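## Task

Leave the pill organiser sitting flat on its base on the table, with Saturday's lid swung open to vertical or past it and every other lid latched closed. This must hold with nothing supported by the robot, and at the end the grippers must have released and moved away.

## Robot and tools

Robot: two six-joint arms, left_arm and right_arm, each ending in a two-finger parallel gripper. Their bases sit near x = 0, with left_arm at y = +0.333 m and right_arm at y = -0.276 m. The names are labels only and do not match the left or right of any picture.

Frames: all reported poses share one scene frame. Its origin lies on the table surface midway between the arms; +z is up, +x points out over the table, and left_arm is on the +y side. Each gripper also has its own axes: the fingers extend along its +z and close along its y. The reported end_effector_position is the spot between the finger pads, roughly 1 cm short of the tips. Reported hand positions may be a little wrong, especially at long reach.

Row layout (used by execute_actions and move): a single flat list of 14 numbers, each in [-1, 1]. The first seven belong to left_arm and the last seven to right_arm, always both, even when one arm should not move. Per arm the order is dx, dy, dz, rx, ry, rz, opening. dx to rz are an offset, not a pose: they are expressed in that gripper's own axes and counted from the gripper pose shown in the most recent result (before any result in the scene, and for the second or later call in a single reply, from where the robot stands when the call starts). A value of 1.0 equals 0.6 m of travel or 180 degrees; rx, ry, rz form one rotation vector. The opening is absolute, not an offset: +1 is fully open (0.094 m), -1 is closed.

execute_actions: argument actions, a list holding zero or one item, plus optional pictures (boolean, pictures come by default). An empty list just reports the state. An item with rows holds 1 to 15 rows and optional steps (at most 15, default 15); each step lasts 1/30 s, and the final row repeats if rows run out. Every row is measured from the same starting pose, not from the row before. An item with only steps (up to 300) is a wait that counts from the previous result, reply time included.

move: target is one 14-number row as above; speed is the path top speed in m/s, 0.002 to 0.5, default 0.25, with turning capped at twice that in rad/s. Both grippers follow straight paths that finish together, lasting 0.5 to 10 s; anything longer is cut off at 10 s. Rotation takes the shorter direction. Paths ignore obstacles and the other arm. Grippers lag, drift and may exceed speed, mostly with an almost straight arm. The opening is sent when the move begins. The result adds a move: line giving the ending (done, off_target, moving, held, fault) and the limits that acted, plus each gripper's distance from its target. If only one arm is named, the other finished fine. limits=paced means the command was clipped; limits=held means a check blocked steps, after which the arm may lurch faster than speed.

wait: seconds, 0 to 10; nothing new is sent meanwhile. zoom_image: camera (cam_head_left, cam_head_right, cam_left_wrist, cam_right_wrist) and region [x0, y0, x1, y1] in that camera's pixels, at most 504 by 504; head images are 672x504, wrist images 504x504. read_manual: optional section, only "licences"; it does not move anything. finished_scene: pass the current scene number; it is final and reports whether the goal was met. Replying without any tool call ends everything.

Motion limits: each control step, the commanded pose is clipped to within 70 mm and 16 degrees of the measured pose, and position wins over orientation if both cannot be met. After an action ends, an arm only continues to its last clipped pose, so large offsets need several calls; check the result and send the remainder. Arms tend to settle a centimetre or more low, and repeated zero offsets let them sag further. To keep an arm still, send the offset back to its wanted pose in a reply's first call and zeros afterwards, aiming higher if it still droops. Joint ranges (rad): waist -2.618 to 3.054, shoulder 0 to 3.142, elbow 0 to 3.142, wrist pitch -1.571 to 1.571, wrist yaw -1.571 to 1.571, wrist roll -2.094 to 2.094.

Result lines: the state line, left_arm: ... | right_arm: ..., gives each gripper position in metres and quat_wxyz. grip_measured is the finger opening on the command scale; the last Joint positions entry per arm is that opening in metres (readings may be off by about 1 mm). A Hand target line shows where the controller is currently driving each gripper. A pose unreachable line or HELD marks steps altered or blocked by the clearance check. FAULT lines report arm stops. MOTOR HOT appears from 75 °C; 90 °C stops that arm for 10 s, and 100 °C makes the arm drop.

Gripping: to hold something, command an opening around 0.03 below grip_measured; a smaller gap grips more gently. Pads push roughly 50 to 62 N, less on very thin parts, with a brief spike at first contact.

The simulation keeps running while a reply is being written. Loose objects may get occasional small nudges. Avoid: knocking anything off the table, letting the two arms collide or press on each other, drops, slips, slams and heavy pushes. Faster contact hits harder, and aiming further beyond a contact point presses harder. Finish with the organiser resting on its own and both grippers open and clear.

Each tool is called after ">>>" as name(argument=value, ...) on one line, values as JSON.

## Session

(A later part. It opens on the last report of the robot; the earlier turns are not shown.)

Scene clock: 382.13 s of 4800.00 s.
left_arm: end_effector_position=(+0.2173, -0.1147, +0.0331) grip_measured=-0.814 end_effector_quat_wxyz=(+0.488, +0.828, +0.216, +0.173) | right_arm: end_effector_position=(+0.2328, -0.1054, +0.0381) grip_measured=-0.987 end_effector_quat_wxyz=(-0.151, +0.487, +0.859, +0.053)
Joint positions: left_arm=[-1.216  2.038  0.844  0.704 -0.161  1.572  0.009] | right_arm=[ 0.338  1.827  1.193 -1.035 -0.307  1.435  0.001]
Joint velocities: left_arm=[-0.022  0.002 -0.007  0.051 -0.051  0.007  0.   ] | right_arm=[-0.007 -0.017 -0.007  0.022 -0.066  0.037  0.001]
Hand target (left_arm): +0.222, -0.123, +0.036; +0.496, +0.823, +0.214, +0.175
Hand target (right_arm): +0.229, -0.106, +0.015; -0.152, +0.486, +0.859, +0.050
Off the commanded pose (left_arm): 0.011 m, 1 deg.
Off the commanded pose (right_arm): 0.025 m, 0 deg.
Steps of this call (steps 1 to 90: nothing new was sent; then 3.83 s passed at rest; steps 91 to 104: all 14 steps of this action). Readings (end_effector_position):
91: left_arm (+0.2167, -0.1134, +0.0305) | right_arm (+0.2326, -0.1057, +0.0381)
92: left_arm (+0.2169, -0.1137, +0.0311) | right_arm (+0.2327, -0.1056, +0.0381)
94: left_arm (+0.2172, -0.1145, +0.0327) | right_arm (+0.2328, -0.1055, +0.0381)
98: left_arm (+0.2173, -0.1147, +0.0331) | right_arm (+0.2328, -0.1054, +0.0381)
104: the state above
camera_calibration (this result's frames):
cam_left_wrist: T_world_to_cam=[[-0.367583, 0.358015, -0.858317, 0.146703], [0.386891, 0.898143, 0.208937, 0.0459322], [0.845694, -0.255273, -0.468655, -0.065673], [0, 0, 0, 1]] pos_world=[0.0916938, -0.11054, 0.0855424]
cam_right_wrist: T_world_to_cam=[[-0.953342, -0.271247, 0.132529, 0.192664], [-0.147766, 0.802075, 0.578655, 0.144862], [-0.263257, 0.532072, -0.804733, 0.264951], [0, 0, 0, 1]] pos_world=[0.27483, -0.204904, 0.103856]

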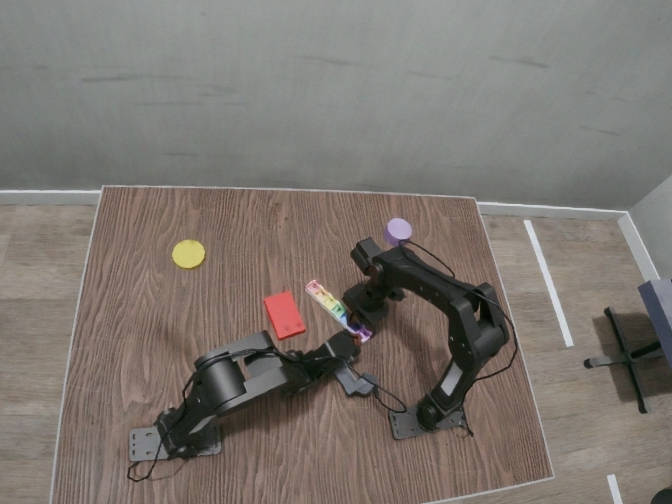

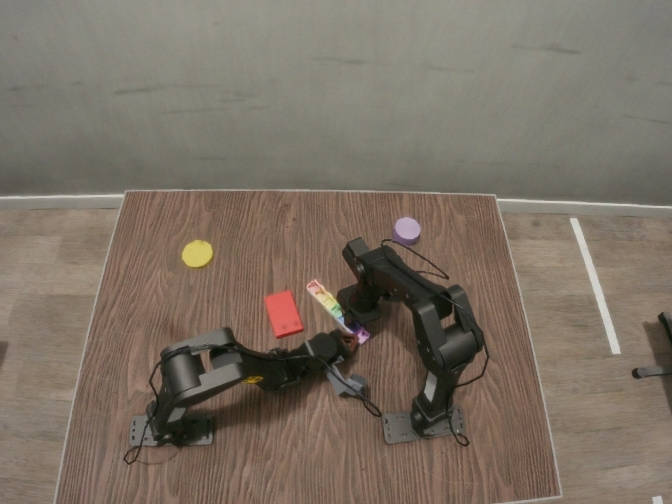

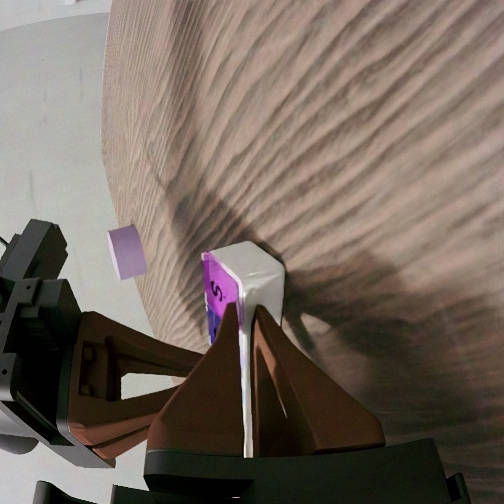

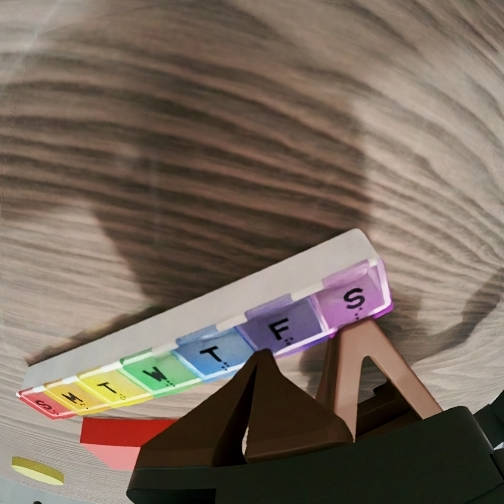

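>>> execute_actions(actions=[{"rows":[[0,0.012,0.004,-0.01,0,0,-0.86,-0.012,0,0.05,0,0,0,-1],[0,0.012,0.004,-0.01,0,0,-0.9,-0.012,0,0.05,0,0,0,-1],[0,0.012,0.004,-0.01,0,0,-0.93,-0.012,0,0.05,0,0,0,-1]],"steps":14}])

>>> zoom_image(camera="cam_left_wrist", region=[170, 200, 330, 380])

>>> zoom_image(camera="cam_right_wrist", region=[220, 250, 420, 410])

Scene clock: 386.53 s of 4800.00 s.
left_arm: end_effector_position=(+0.2177, -0.1156, +0.0349) grip_measured=-0.919 end_effector_quat_wxyz=(+0.492, +0.826, +0.215, +0.174) | right_arm: end_effector_position=(+0.2320, -0.1047, +0.0376) grip_measured=-0.987 end_effector_quat_wxyz=(-0.154, +0.488, +0.857, +0.058)
Joint positions: left_arm=[-1.216  2.038  0.844  0.713 -0.161  1.572  0.004] | right_arm=[ 0.336  1.822  1.182 -1.024 -0.317  1.437  0.001]
Joint velocities: left_arm=[-0.007 -0.012  0.017 -0.081  0.095 -0.066 -0.   ] | right_arm=[ 0.007 -0.002 -0.002  0.022  0.007  0.066  0.   ]
Hand target (left_arm): +0.220, -0.119, +0.038; +0.501, +0.820, +0.213, +0.177
Hand target (right_arm): +0.228, -0.105, +0.010; -0.152, +0.486, +0.859, +0.051
Off the commanded pose (left_arm): 0.006 m, 1 deg.
Off the commanded pose (right_arm): 0.030 m, 1 deg.
Steps of this call (steps 1 to 90: nothing new was sent; then 0.93 s passed at rest; steps 91 to 104: all 14 steps of this action). Readings (end_effector_position):
91: left_arm (+0.2174, -0.1150, +0.0336) | right_arm (+0.2324, -0.1054, +0.0376)
92: left_arm (+0.2175, -0.1153, +0.0343) | right_arm (+0.2325, -0.1053, +0.0377)
94: left_arm (+0.2177, -0.1156, +0.0349) | right_arm (+0.2324, -0.1052, +0.0377)
98: left_arm (+0.2177, -0.1156, +0.0349) | right_arm (+0.2322, -0.1049, +0.0376)
104: the state above
camera_calibration (this result's frames):
cam_left_wrist: T_world_to_cam=[[-0.364377, 0.351632, -0.862313, 0.147435], [0.386295, 0.899621, 0.203613, 0.0466799], [0.847352, -0.258915, -0.463635, -0.0663267], [0, 0, 0, 1]] pos_world=[0.0918916, -0.11101, 0.0868788]
cam_right_wrist: T_world_to_cam=[[-0.954751, -0.267862, 0.12923, 0.192961], [-0.143773, 0.796076, 0.587871, 0.142536], [-0.260345, 0.542691, -0.798566, 0.26412], [0, 0, 0, 1]] pos_world=[0.273485, -0.205118, 0.102188]

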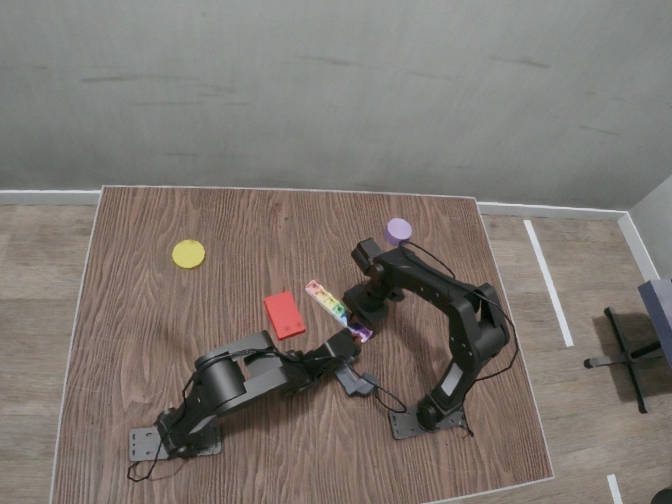

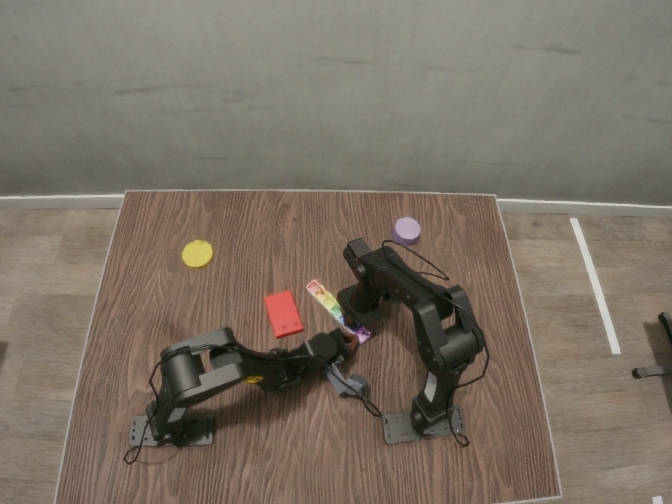

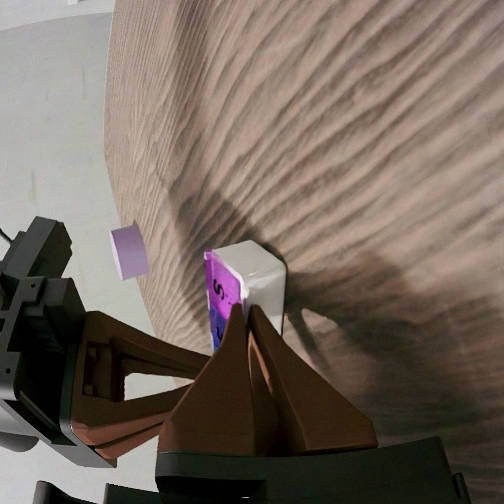

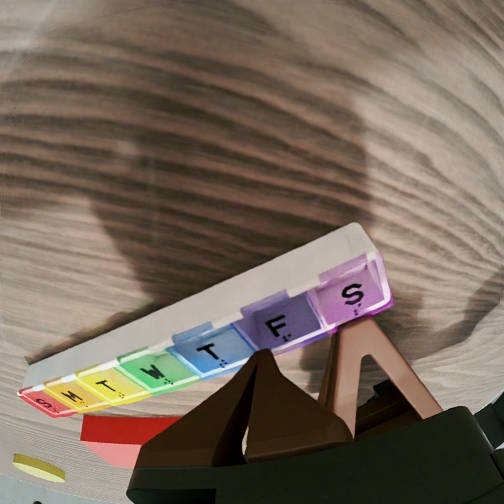

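Region (170, 200, 330, 380) of cam_left_wrist's 504x504 image, scaled by 2.800, with more detail than that image has.

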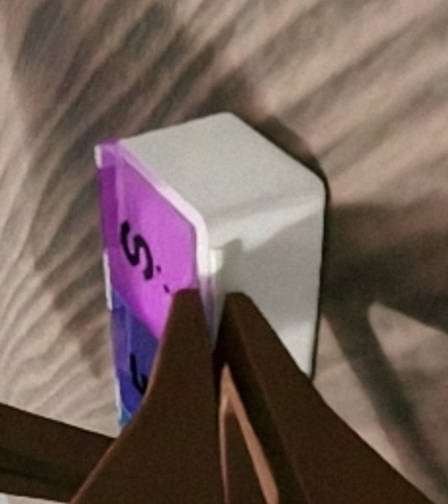

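Region (220, 250, 420, 410) of cam_right_wrist's 504x504 image, scaled by 2.520, with more detail than that image has; it fills the top 403 rows of this view, and the rest is white.

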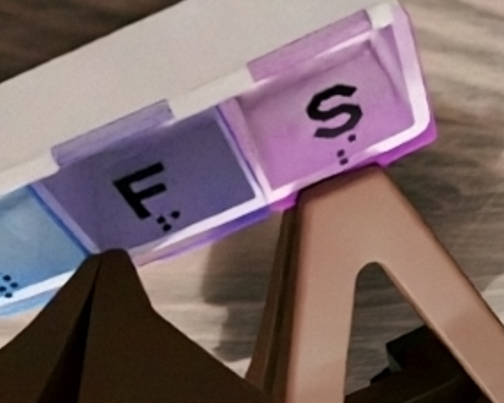

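>>> execute_actions(actions=[{"rows":[[0,0.01,0.01,0,0,0,-0.95,-0.014,0,0.045,0,0,0,-1],[0,0.01,0.01,0,0,0,-0.97,-0.014,0,0.045,0,0,0,-1],[0,0.01,0.01,0,0,0,-1,-0.014,0,0.045,0,0,0,-1]],"steps":15}], pictures=false)

>>> execute_actions(actions=[{"rows":[[0,0.01,0.01,0,0,0,-1,-0.014,0,0.045,0,0,0,-1]],"steps":15}])

>>> zoom_image(camera="cam_left_wrist", region=[170, 200, 330, 380])

Scene clock: 390.77 s of 4800.00 s.
left_arm: end_effector_position=(+0.2176, -0.1153, +0.0344) grip_measured=-0.944 end_effector_quat_wxyz=(+0.492, +0.824, +0.223, +0.170) | right_arm: end_effector_position=(+0.2321, -0.1047, +0.0377) grip_measured=-0.987 end_effector_quat_wxyz=(-0.158, +0.491, +0.854, +0.063)
Joint positions: left_arm=[-1.216  2.038  0.844  0.71  -0.161  1.555  0.003] | right_arm=[ 0.328  1.82   1.177 -1.019 -0.33   1.437  0.001]
Joint velocities: left_arm=[-0.007 -0.037  0.002 -0.037 -0.022  0.051  0.   ] | right_arm=[ 0.007 -0.012 -0.007 -0.066 -0.007  0.037 -0.001]
Hand target (left_arm): +0.222, -0.122, +0.038; +0.492, +0.825, +0.215, +0.174
Hand target (right_arm): +0.229, -0.106, +0.012; -0.155, +0.488, +0.857, +0.057
Off the commanded pose (left_arm): 0.009 m, 1 deg.
Off the commanded pose (right_arm): 0.028 m, 1 deg.
Steps of this call (steps 1 to 90: nothing new was sent; then 0.73 s passed at rest; steps 91 to 105: all 15 steps of this action). Readings (end_effector_position):
91: left_arm (+0.2176, -0.1154, +0.0346) | right_arm (+0.2321, -0.1046, +0.0377)
92: left_arm (+0.2176, -0.1153, +0.0344) | right_arm (+0.2322, -0.1046, +0.0378)
94: left_arm (+0.2176, -0.1153, +0.0344) | right_arm (+0.2320, -0.1046, +0.0378)
98: left_arm (+0.2176, -0.1153, +0.0344) | right_arm (+0.2320, -0.1046, +0.0378)
105: the state above

Scene clock: 391.27 s of 4800.00 s.
left_arm: end_effector_position=(+0.2176, -0.1153, +0.0344) grip_measured=-0.947 end_effector_quat_wxyz=(+0.493, +0.823, +0.228, +0.166) | right_arm: end_effector_position=(+0.2320, -0.1047, +0.0377) grip_measured=-0.987 end_effector_quat_wxyz=(-0.162, +0.493, +0.852, +0.067)
Joint positions: left_arm=[-1.216  2.038  0.844  0.71  -0.161  1.542  0.002] | right_arm=[ 0.322  1.818  1.172 -1.015 -0.342  1.437  0.001]
Joint velocities: left_arm=[ 0.002 -0.007 -0.007  0.007 -0.037 -0.007 -0.   ] | right_arm=[-0.007 -0.007 -0.007 -0.051 -0.154 -0.066  0.   ]
Hand target (left_arm): +0.222, -0.122, +0.037; +0.492, +0.824, +0.222, +0.170
Hand target (right_arm): +0.229, -0.105, +0.012; -0.159, +0.490, +0.855, +0.061
Off the commanded pose (left_arm): 0.008 m, 1 deg.
Off the commanded pose (right_arm): 0.028 m, 1 deg.
Steps of this call (steps 1 to 15: all 15 steps of this action). Readings (end_effector_position):
1: left_arm (+0.2176, -0.1153, +0.0344) | right_arm (+0.2319, -0.1046, +0.0377)
2: left_arm (+0.2176, -0.1153, +0.0344) | right_arm (+0.2321, -0.1046, +0.0378)
4: left_arm (+0.2176, -0.1153, +0.0344) | right_arm (+0.2320, -0.1046, +0.0377)
8: left_arm (+0.2176, -0.1153, +0.0344) | right_arm (+0.2321, -0.1047, +0.0378)
15: the state above
camera_calibration (this result's frames):
cam_left_wrist: T_world_to_cam=[[-0.38929, 0.335082, -0.858006, 0.150245], [0.378204, 0.907492, 0.182811, 0.0499903], [0.83989, -0.253335, -0.480007, -0.0635769], [0, 0, 0, 1]] pos_world=[0.0929798, -0.111816, 0.0892547]
cam_right_wrist: T_world_to_cam=[[-0.95811, -0.254895, 0.130591, 0.195016], [-0.125854, 0.7843, 0.607482, 0.136342], [-0.257266, 0.5656, -0.783525, 0.2653], [0, 0, 0, 1]] pos_world=[0.272258, -0.207278, 0.0995764]

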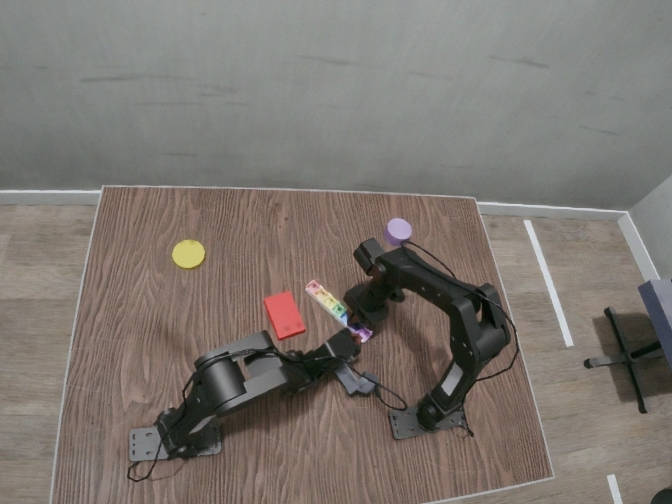

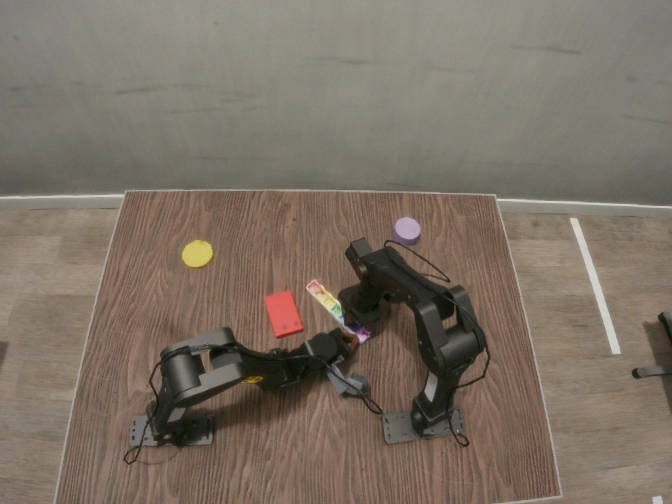

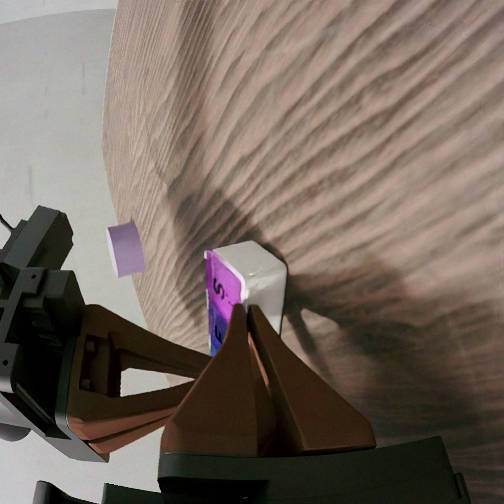

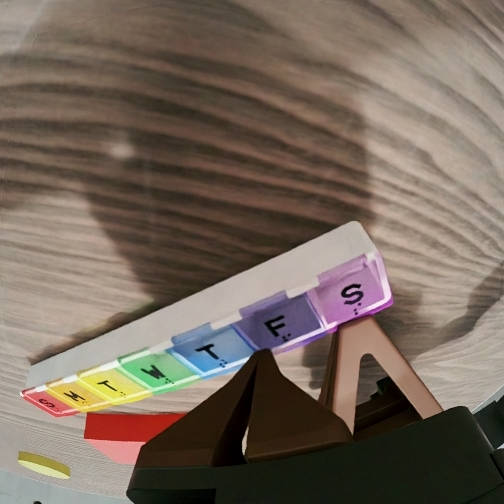

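Region (170, 200, 330, 380) of cam_left_wrist's 504x504 image, scaled by 2.800, with more detail than that image has.

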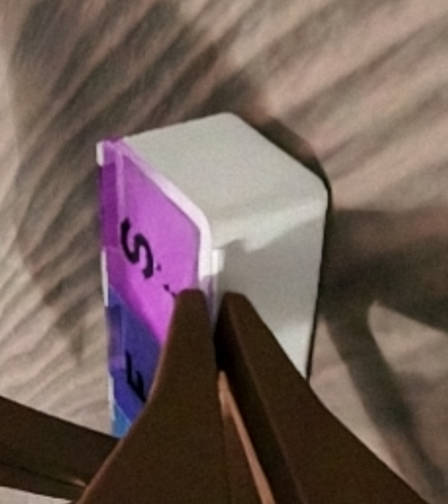

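>>> execute_actions(actions=[])

Scene clock: 402.67 s of 4800.00 s.
left_arm: end_effector_position=(+0.2176, -0.1153, +0.0344) grip_measured=-0.948 end_effector_quat_wxyz=(+0.493, +0.823, +0.228, +0.166) | right_arm: end_effector_position=(+0.2320, -0.1047, +0.0377) grip_measured=-0.987 end_effector_quat_wxyz=(-0.162, +0.493, +0.852, +0.067)
Joint positions: left_arm=[-1.216  2.038  0.844  0.71  -0.161  1.542  0.002] | right_arm=[ 0.322  1.818  1.172 -1.015 -0.342  1.437  0.001]
Joint velocities: left_arm=[-0.002 -0.007  0.002  0.007  0.051 -0.037  0.001] | right_arm=[ 0.007 -0.012  0.002  0.007  0.022  0.037 -0.   ]
Hand target (left_arm): +0.222, -0.122, +0.037; +0.492, +0.824, +0.222, +0.170
Hand target (right_arm): +0.229, -0.105, +0.012; -0.159, +0.490, +0.855, +0.061
Off the commanded pose (left_arm): 0.008 m, 1 deg.
Off the commanded pose (right_arm): 0.028 m, 1 deg.
Steps of this call (steps 1 to 90: nothing new was sent; then 8.40 s passed at rest). Readings (end_effector_position):
1: left_arm (+0.2176, -0.1153, +0.0344) | right_arm (+0.2320, -0.1047, +0.0377)
2: left_arm (+0.2176, -0.1153, +0.0344) | right_arm (+0.2320, -0.1047, +0.0377)
4: left_arm (+0.2176, -0.1153, +0.0344) | right_arm (+0.2320, -0.1047, +0.0377)
8: left_arm (+0.2176, -0.1153, +0.0344) | right_arm (+0.2320, -0.1047, +0.0377)
90: the state above
camera_calibration (this result's frames):
cam_left_wrist: T_world_to_cam=[[-0.38929, 0.335082, -0.858006, 0.150245], [0.378204, 0.907492, 0.182811, 0.0499903], [0.83989, -0.253335, -0.480007, -0.0635769], [0, 0, 0, 1]] pos_world=[0.0929798, -0.111816, 0.0892547]
cam_right_wrist: T_world_to_cam=[[-0.95811, -0.254895, 0.130591, 0.195016], [-0.125854, 0.7843, 0.607482, 0.136342], [-0.257266, 0.5656, -0.783525, 0.2653], [0, 0, 0, 1]] pos_world=[0.272258, -0.207278, 0.0995764]

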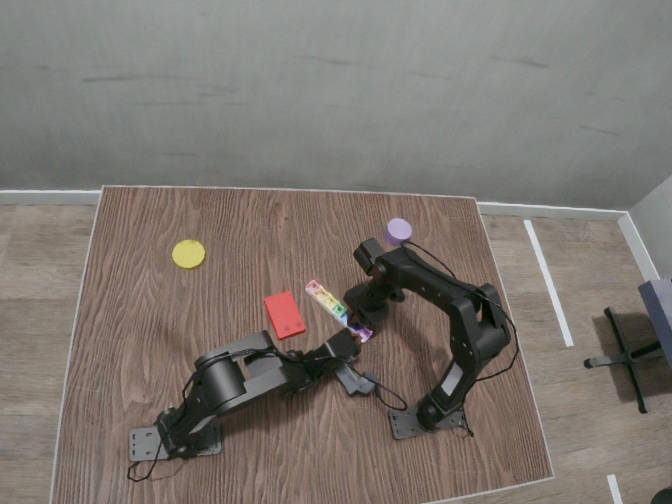

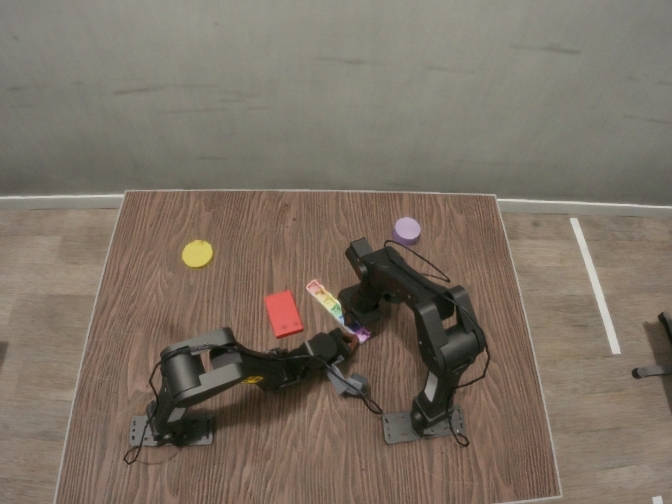

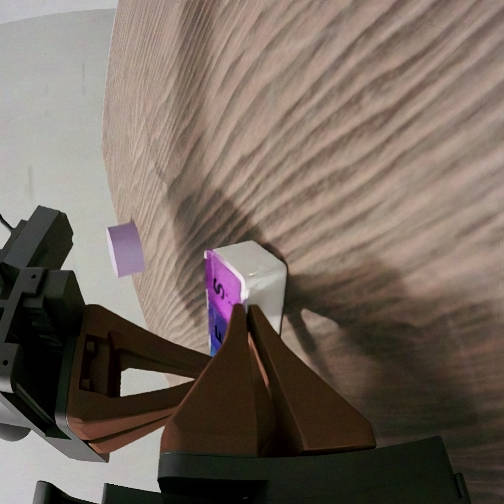

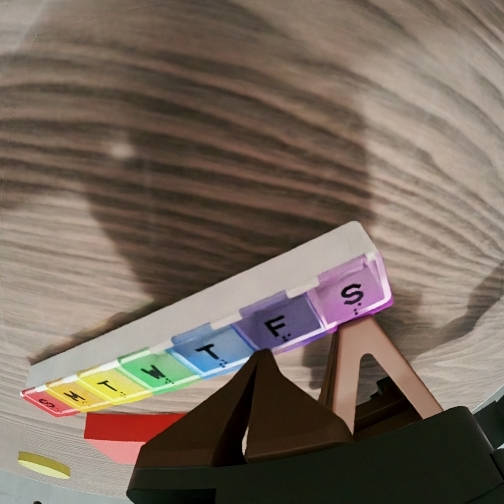

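>>> execute_actions(actions=[{"rows":[[0,0.03,-0.01,0,0,0,-1,-0.014,0,0.055,0,0,0,-1],[0,0.045,-0.014,0,0,0,-1,-0.014,0,0.055,0,0,0,-1],[0,0.06,-0.018,0,0,0,-1,-0.014,0,0.055,0,0,0,-1],[0,0.075,-0.022,0,0,0,-1,-0.014,0,0.055,0,0,0,-1]],"steps":10}])

Scene clock: 405.83 s of 4800.00 s.
left_arm: end_effector_position=(+0.2203, -0.1186, +0.0658) grip_measured=-0.991 end_effector_quat_wxyz=(+0.488, +0.825, +0.229, +0.169) | right_arm: end_effector_position=(+0.2255, -0.0974, +0.0376) grip_measured=-0.987 end_effector_quat_wxyz=(-0.185, +0.494, +0.846, +0.084)
Joint positions: left_arm=[-1.216  1.943  0.895  0.555 -0.169  1.543  0.   ] | right_arm=[ 0.321  1.814  1.149 -0.999 -0.399  1.44   0.001]
Joint velocities: left_arm=[-0.002 -0.037  0.061 -0.11  -0.007  0.007  0.002] | right_arm=[ 0.012 -0.007 -0.105  0.066 -0.183 -0.066  0.   ]
Hand target (left_arm): +0.220, -0.124, +0.081; +0.494, +0.823, +0.228, +0.166
Hand target (right_arm): +0.227, -0.103, +0.007; -0.164, +0.493, +0.852, +0.066
Off the commanded pose (left_arm): 0.016 m, 1 deg.
Off the commanded pose (right_arm): 0.034 m, 3 deg.
Steps of this call (steps 1 to 85: nothing new was sent; steps 86 to 95: all 10 steps of this action). Readings (end_effector_position):
86: left_arm (+0.2174, -0.1151, +0.0353) | right_arm (+0.2317, -0.1044, +0.0374)
87: left_arm (+0.2169, -0.1146, +0.0368) | right_arm (+0.2312, -0.1039, +0.0375)
89: left_arm (+0.2167, -0.1145, +0.0439) | right_arm (+0.2302, -0.1027, +0.0376)
93: left_arm (+0.2194, -0.1178, +0.0626) | right_arm (+0.2272, -0.0993, +0.0378)
95: the state above
camera_calibration (this result's frames):
cam_left_wrist: T_world_to_cam=[[-0.391156, 0.342304, -0.854298, 0.180406], [0.37289, 0.907597, 0.192925, 0.0467297], [0.841398, -0.243096, -0.482653, -0.0505303], [0, 0, 0, 1]] pos_world=[0.0956578, -0.116449, 0.120716]
cam_right_wrist: T_world_to_cam=[[-0.956966, -0.253365, 0.141501, 0.190215], [-0.103479, 0.753465, 0.649294, 0.120292], [-0.271125, 0.60671, -0.747258, 0.265174], [0, 0, 0, 1]] pos_world=[0.266372, -0.203326, 0.093133]

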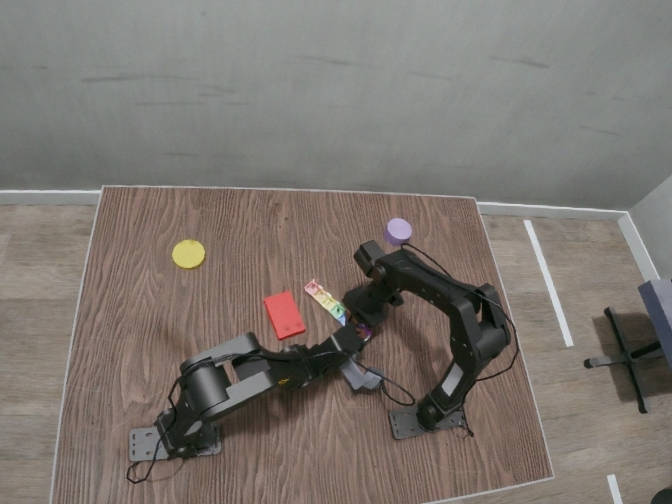

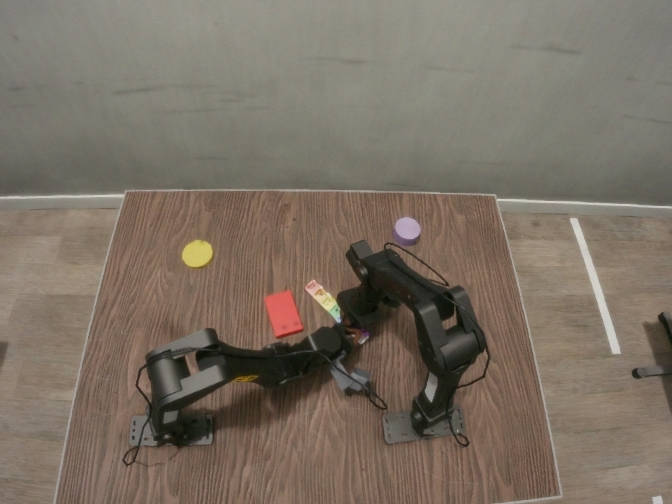

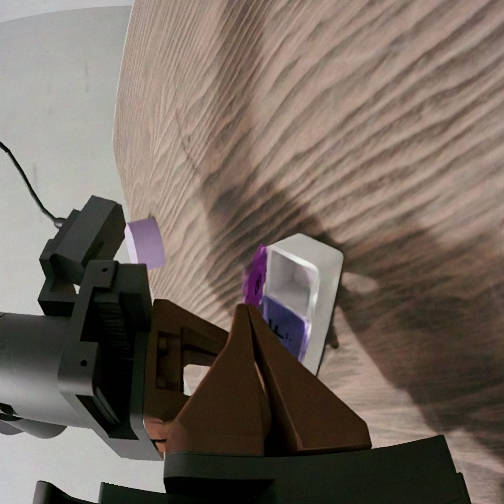

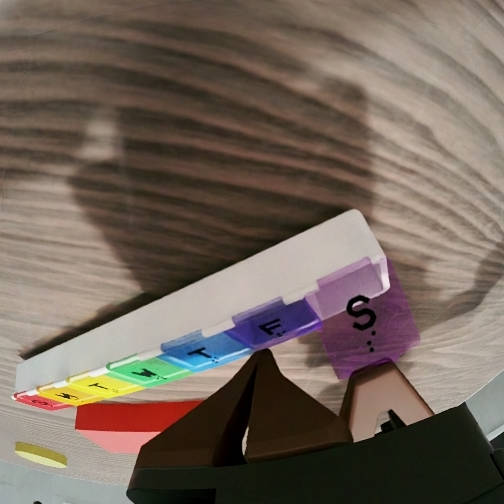

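>>> execute_actions(actions=[{"rows":[[0,0,0,0,0,0,-1,0,0,-0.04,0,0,0,-1]],"steps":12}])

>>> zoom_image(camera="cam_left_wrist", region=[150,150,400,400])

Scene clock: 411.33 s of 4800.00 s.
left_arm: end_effector_position=(+0.2193, -0.1164, +0.0614) grip_measured=-0.992 end_effector_quat_wxyz=(+0.478, +0.831, +0.228, +0.169) | right_arm: end_effector_position=(+0.2280, -0.1062, +0.0462) grip_measured=-0.987 end_effector_quat_wxyz=(-0.184, +0.495, +0.846, +0.076)
Joint positions: left_arm=[-1.216  1.943  0.897  0.531 -0.169  1.547  0.   ] | right_arm=[ 0.297  1.808  1.18  -1.057 -0.385  1.415  0.001]
Joint velocities: left_arm=[-0.002  0.012  0.007 -0.037 -0.066 -0.007 -0.001] | right_arm=[ 0.017  0.002 -0.012 -0.125  0.007 -0.037  0.001]
Hand target (left_arm): +0.220, -0.119, +0.066; +0.488, +0.825, +0.229, +0.169
Hand target (right_arm): +0.230, -0.105, +0.059; -0.185, +0.494, +0.846, +0.084
Off the commanded pose (left_arm): 0.005 m, 1 deg.
Off the commanded pose (right_arm): 0.014 m, 1 deg.
Steps of this call (steps 1 to 90: nothing new was sent; then 2.10 s passed at rest; steps 91 to 102: all 12 steps of this action). Readings (end_effector_position):
91: left_arm (+0.2183, -0.1142, +0.0571) | right_arm (+0.2244, -0.1009, +0.0168)
92: left_arm (+0.2185, -0.1145, +0.0578) | right_arm (+0.2233, -0.1023, +0.0206)
94: left_arm (+0.2188, -0.1154, +0.0594) | right_arm (+0.2257, -0.1044, +0.0310)
98: left_arm (+0.2192, -0.1162, +0.0610) | right_arm (+0.2313, -0.1051, +0.0450)
102: the state above
camera_calibration (this result's frames):
cam_left_wrist: T_world_to_cam=[[-0.395124, 0.362316, -0.844159, 0.178108], [0.375989, 0.902223, 0.211248, 0.0435257], [0.838158, -0.233925, -0.492717, -0.0489221], [0, 0, 0, 1]] pos_world=[0.0950141, -0.115245, 0.117052]
cam_right_wrist: T_world_to_cam=[[-0.95588, -0.252096, 0.150804, 0.188535], [-0.100385, 0.762776, 0.638823, 0.122395], [-0.276074, 0.5955, -0.754429, 0.277921], [0, 0, 0, 1]] pos_world=[0.26923, -0.211333, 0.103051]

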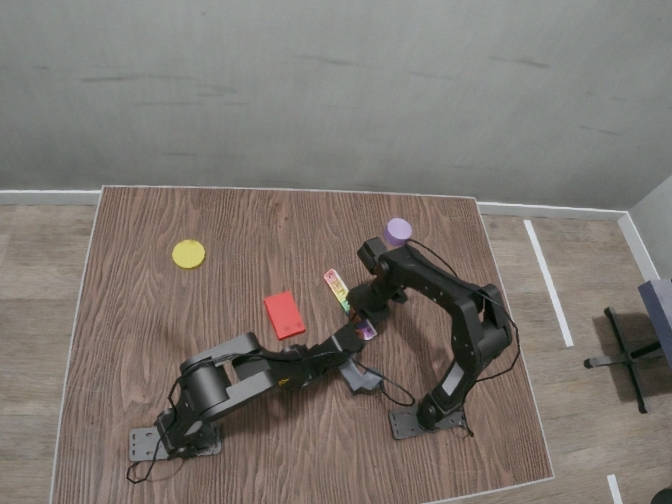

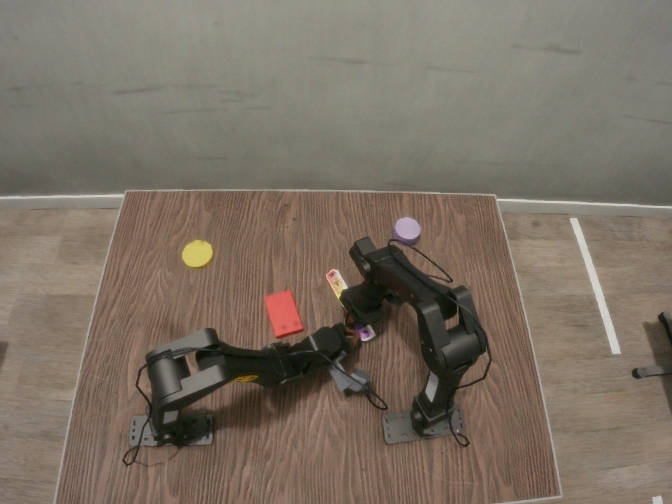

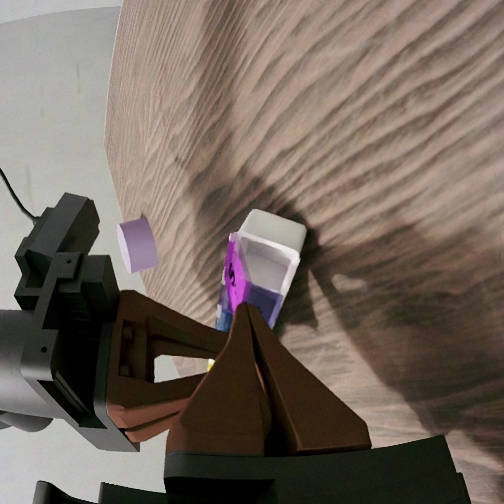

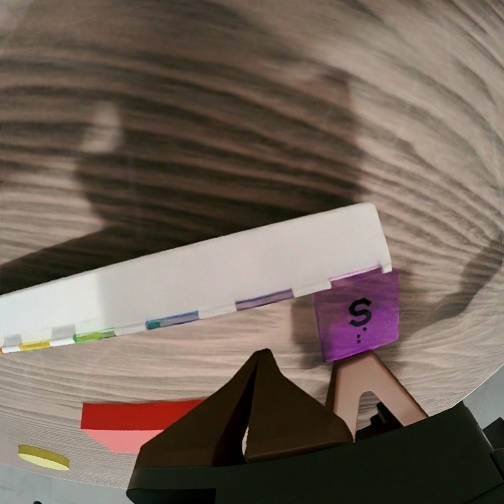

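Region (150, 150, 400, 400) of cam_left_wrist's 504x504 image, scaled by 2.016, with more detail than that image has.

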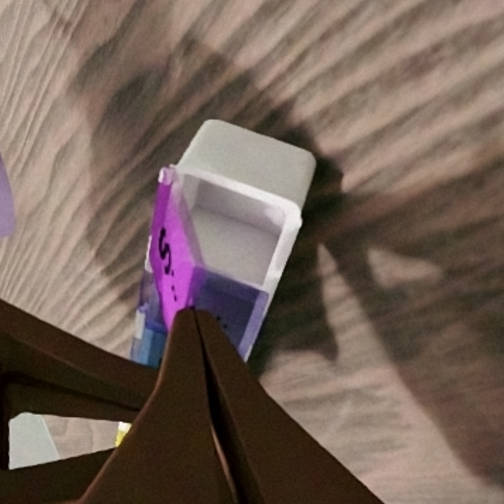

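>>> move(target=[0,0.1,-0.1,0,0,0,-1,0,0,-0.15,0,0,0,-1], speed=0.15)

Scene clock: 430.93 s of 4800.00 s.
left_arm: end_effector_position=(+0.2019, -0.0915, +0.1143) grip_measured=-0.995 end_effector_quat_wxyz=(+0.448, +0.849, +0.226, +0.169) | right_arm: end_effector_position=(+0.2429, -0.1320, +0.1143) grip_measured=-0.987 end_effector_quat_wxyz=(-0.201, +0.496, +0.842, +0.067)
Joint positions: left_arm=[-1.237  1.7    0.915  0.2   -0.192  1.546  0.   ] | right_arm=[ 0.196  1.808  1.449 -1.402 -0.385  1.305  0.001]
Joint velocities: left_arm=[-0.012  0.002 -0.007 -0.022  0.037 -0.007 -0.001] | right_arm=[ 0.002 -0.007 -0.002 -0.051 -0.022  0.051  0.   ]
Hand target (left_arm): +0.201, -0.100, +0.144; +0.479, +0.831, +0.228, +0.168
Hand target (right_arm): +0.247, -0.135, +0.129; -0.184, +0.495, +0.846, +0.076
Off the commanded pose (left_arm): 0.030 m, 4 deg.
Off the commanded pose (right_arm): 0.016 m, 2 deg.
After step 90, 15.33 s passed at rest.
move: off_target (left_arm, right_arm)
camera_calibration (this result's frames):
cam_left_wrist: T_world_to_cam=[[-0.409109, 0.419516, -0.810331, 0.210979], [0.380897, 0.885491, 0.266125, 0.00762116], [0.829185, -0.199779, -0.522055, 0.00584189], [0, 0, 0, 1]] pos_world=[0.0785666, -0.0940904, 0.171984]
cam_right_wrist: T_world_to_cam=[[-0.949443, -0.252204, 0.186951, 0.1803], [-0.0753058, 0.761076, 0.644276, 0.0930825], [-0.304773, 0.597625, -0.741591, 0.354553], [0, 0, 0, 1]] pos_world=[0.286252, -0.23726, 0.169255]

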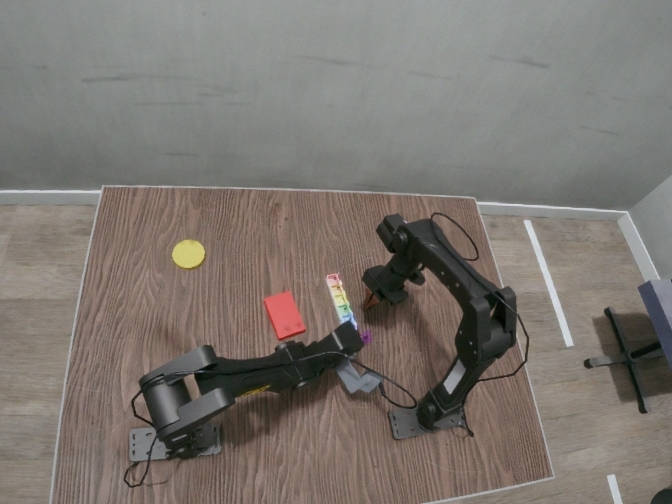

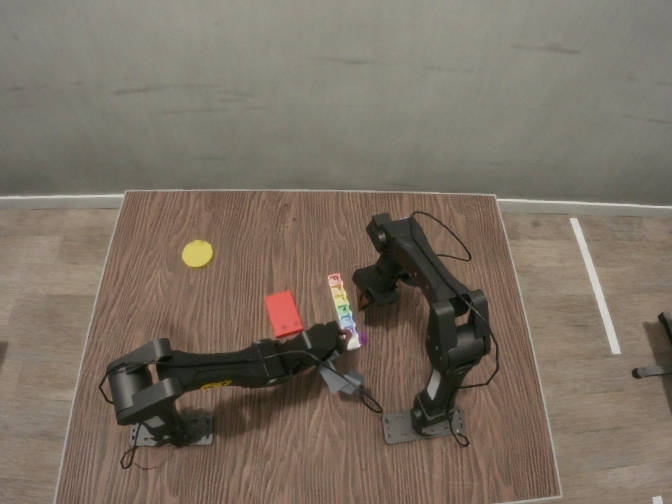

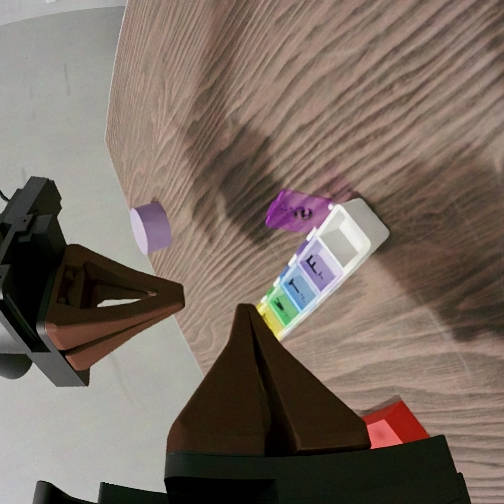

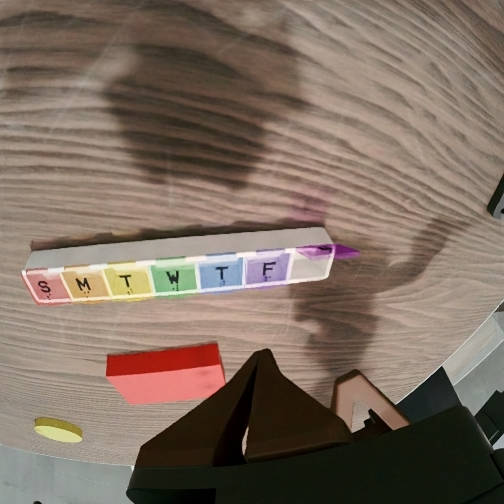

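>>> zoom_image(camera="cam_left_wrist", region=[230,150,430,350])

>>> zoom_image(camera="cam_right_wrist", region=[0,180,400,340])

>>> zoom_image(camera="cam_head_right", region=[300,250,420,370])

Region (230, 150, 430, 350) of cam_left_wrist's 504x504 image, scaled by 2.520, with more detail than that image has.

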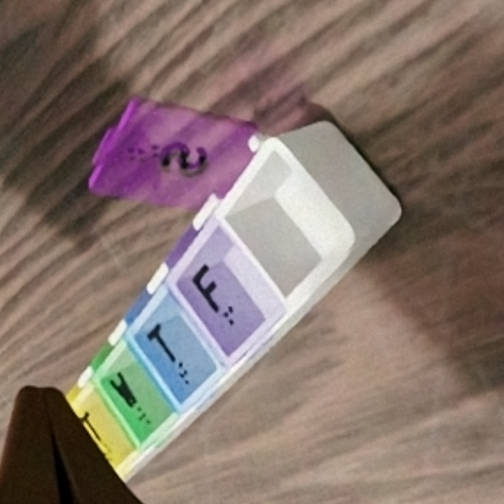

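Region (0, 180, 400, 340) of cam_right_wrist's 504x504 image, scaled by 1.260, with more detail than that image has; it fills the top 202 rows of this view, and the rest is white.

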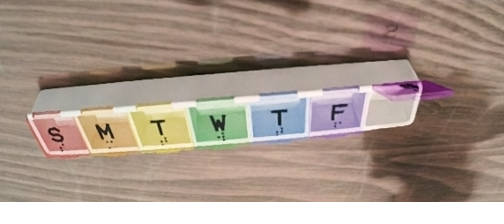

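Region (300, 250, 420, 370) of cam_head_right's 672x504 image, scaled by 4.200, with more detail than that image has.

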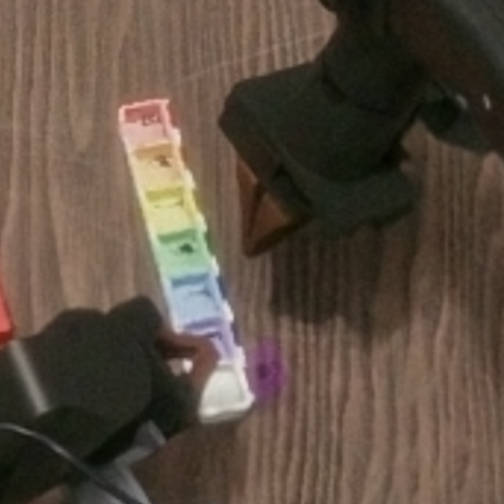

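>>> move(target=[0,0.1,-0.15,0,0,0,-1,-0.1,0,-0.05,0,0,0,-1], speed=0.2)

>>> zoom_image(camera="cam_head_right", region=[290,250,410,370])

>>> zoom_image(camera="cam_left_wrist", region=[150,100,500,450])

Scene clock: 443.13 s of 4800.00 s.
left_arm: end_effector_position=(+0.1722, -0.0561, +0.1904) grip_measured=-0.995 end_effector_quat_wxyz=(+0.421, +0.863, +0.223, +0.170) | right_arm: end_effector_position=(+0.2714, -0.1867, +0.1091) grip_measured=-0.987 end_effector_quat_wxyz=(-0.212, +0.498, +0.838, +0.068)
Joint positions: left_arm=[-1.288  1.441  1.031 -0.238 -0.238  1.525  0.   ] | right_arm=[ 0.009  1.912  1.552 -1.488 -0.357  1.112  0.001]
Joint velocities: left_arm=[-0.017 -0.012 -0.007 -0.007 -0.022 -0.007 -0.   ] | right_arm=[ 0.012  0.007  0.022 -0.081  0.007 -0.007 -0.   ]
Hand target (left_arm): +0.170, -0.061, +0.215; +0.448, +0.849, +0.226, +0.168
Hand target (right_arm): +0.276, -0.189, +0.117; -0.202, +0.496, +0.842, +0.068
Off the commanded pose (left_arm): 0.023 m, 3 deg.
Off the commanded pose (right_arm): 0.010 m, 1 deg.
After step 90, 7.90 s passed at rest.
move: off_target (left_arm)
camera_calibration (this result's frames):
cam_left_wrist: T_world_to_cam=[[-0.417877, 0.466963, -0.77931, 0.243921], [0.38574, 0.867831, 0.313166, -0.0434706], [0.822547, -0.169747, -0.542773, 0.0840751], [0, 0, 0, 1]] pos_world=[0.0495415, -0.0619055, 0.249337]
cam_right_wrist: T_world_to_cam=[[-0.94711, -0.248827, 0.202651, 0.192814], [-0.0581654, 0.754139, 0.654134, 0.133137], [-0.315593, 0.607749, -0.728726, 0.395507], [0, 0, 0, 1]] pos_world=[0.315179, -0.292796, 0.162053]

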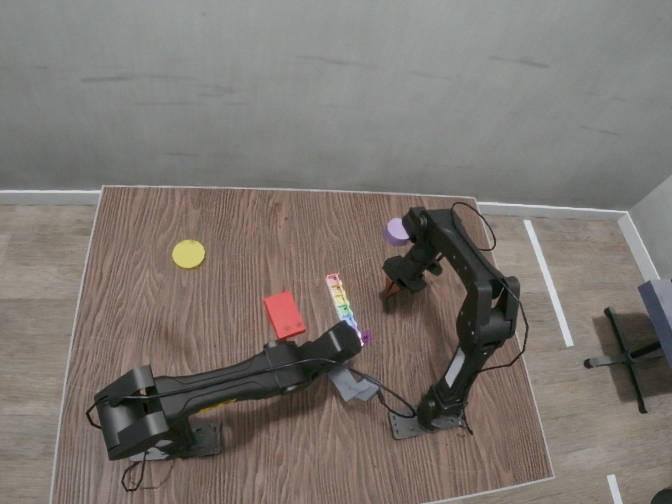

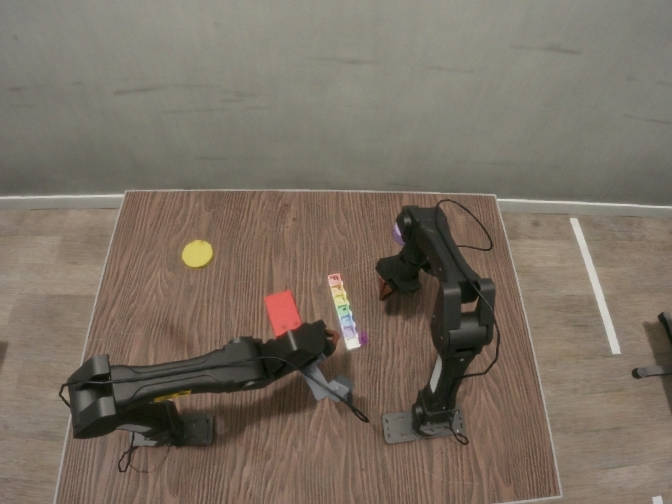

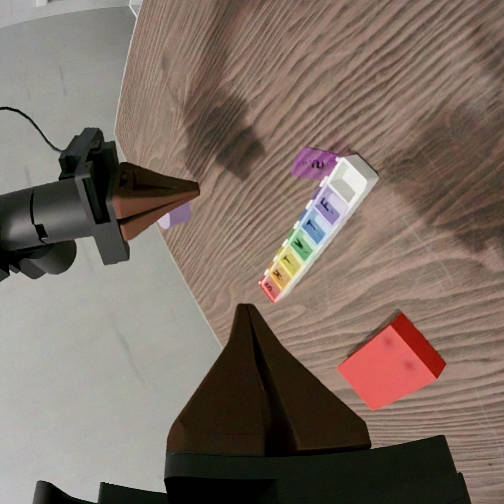

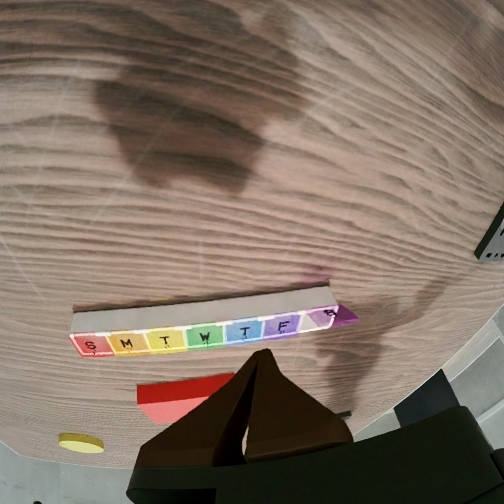

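Region (290, 250, 410, 370) of cam_head_right's 672x504 image, scaled by 4.200, with more detail than that image has.

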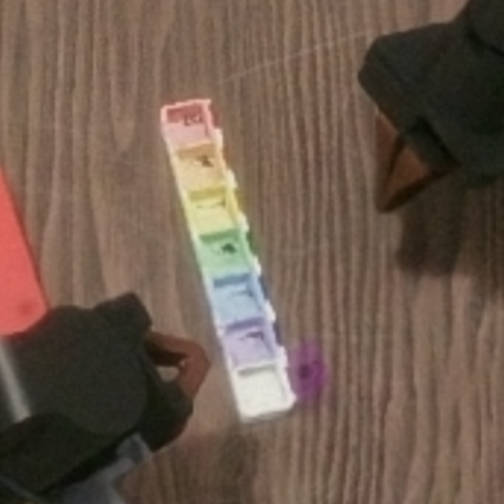

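Region (150, 100, 500, 450) of cam_left_wrist's 504x504 image, scaled by 1.440, with more detail than that image has.

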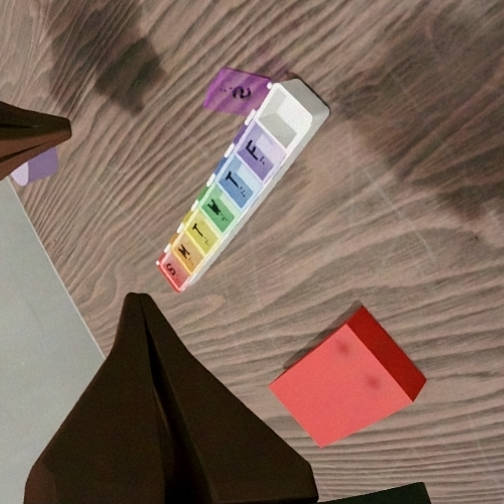

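>>> zoom_image(camera="cam_left_wrist", region=[250,140,390,310])

Region (250, 140, 390, 310) of cam_left_wrist's 504x504 image, scaled by 2.965, with more detail than that image has; it fills the left 415 columns of this view, and the rest is white.

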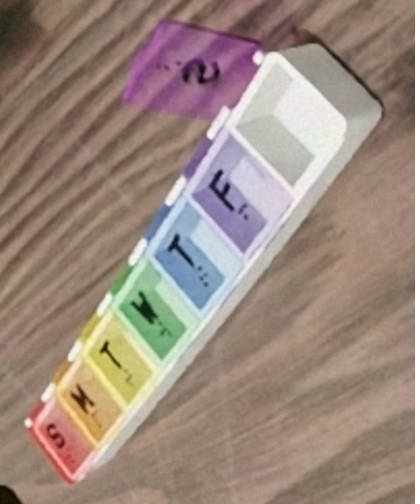

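>>> finished_scene(scene=2)

The scene is finished: the task was done.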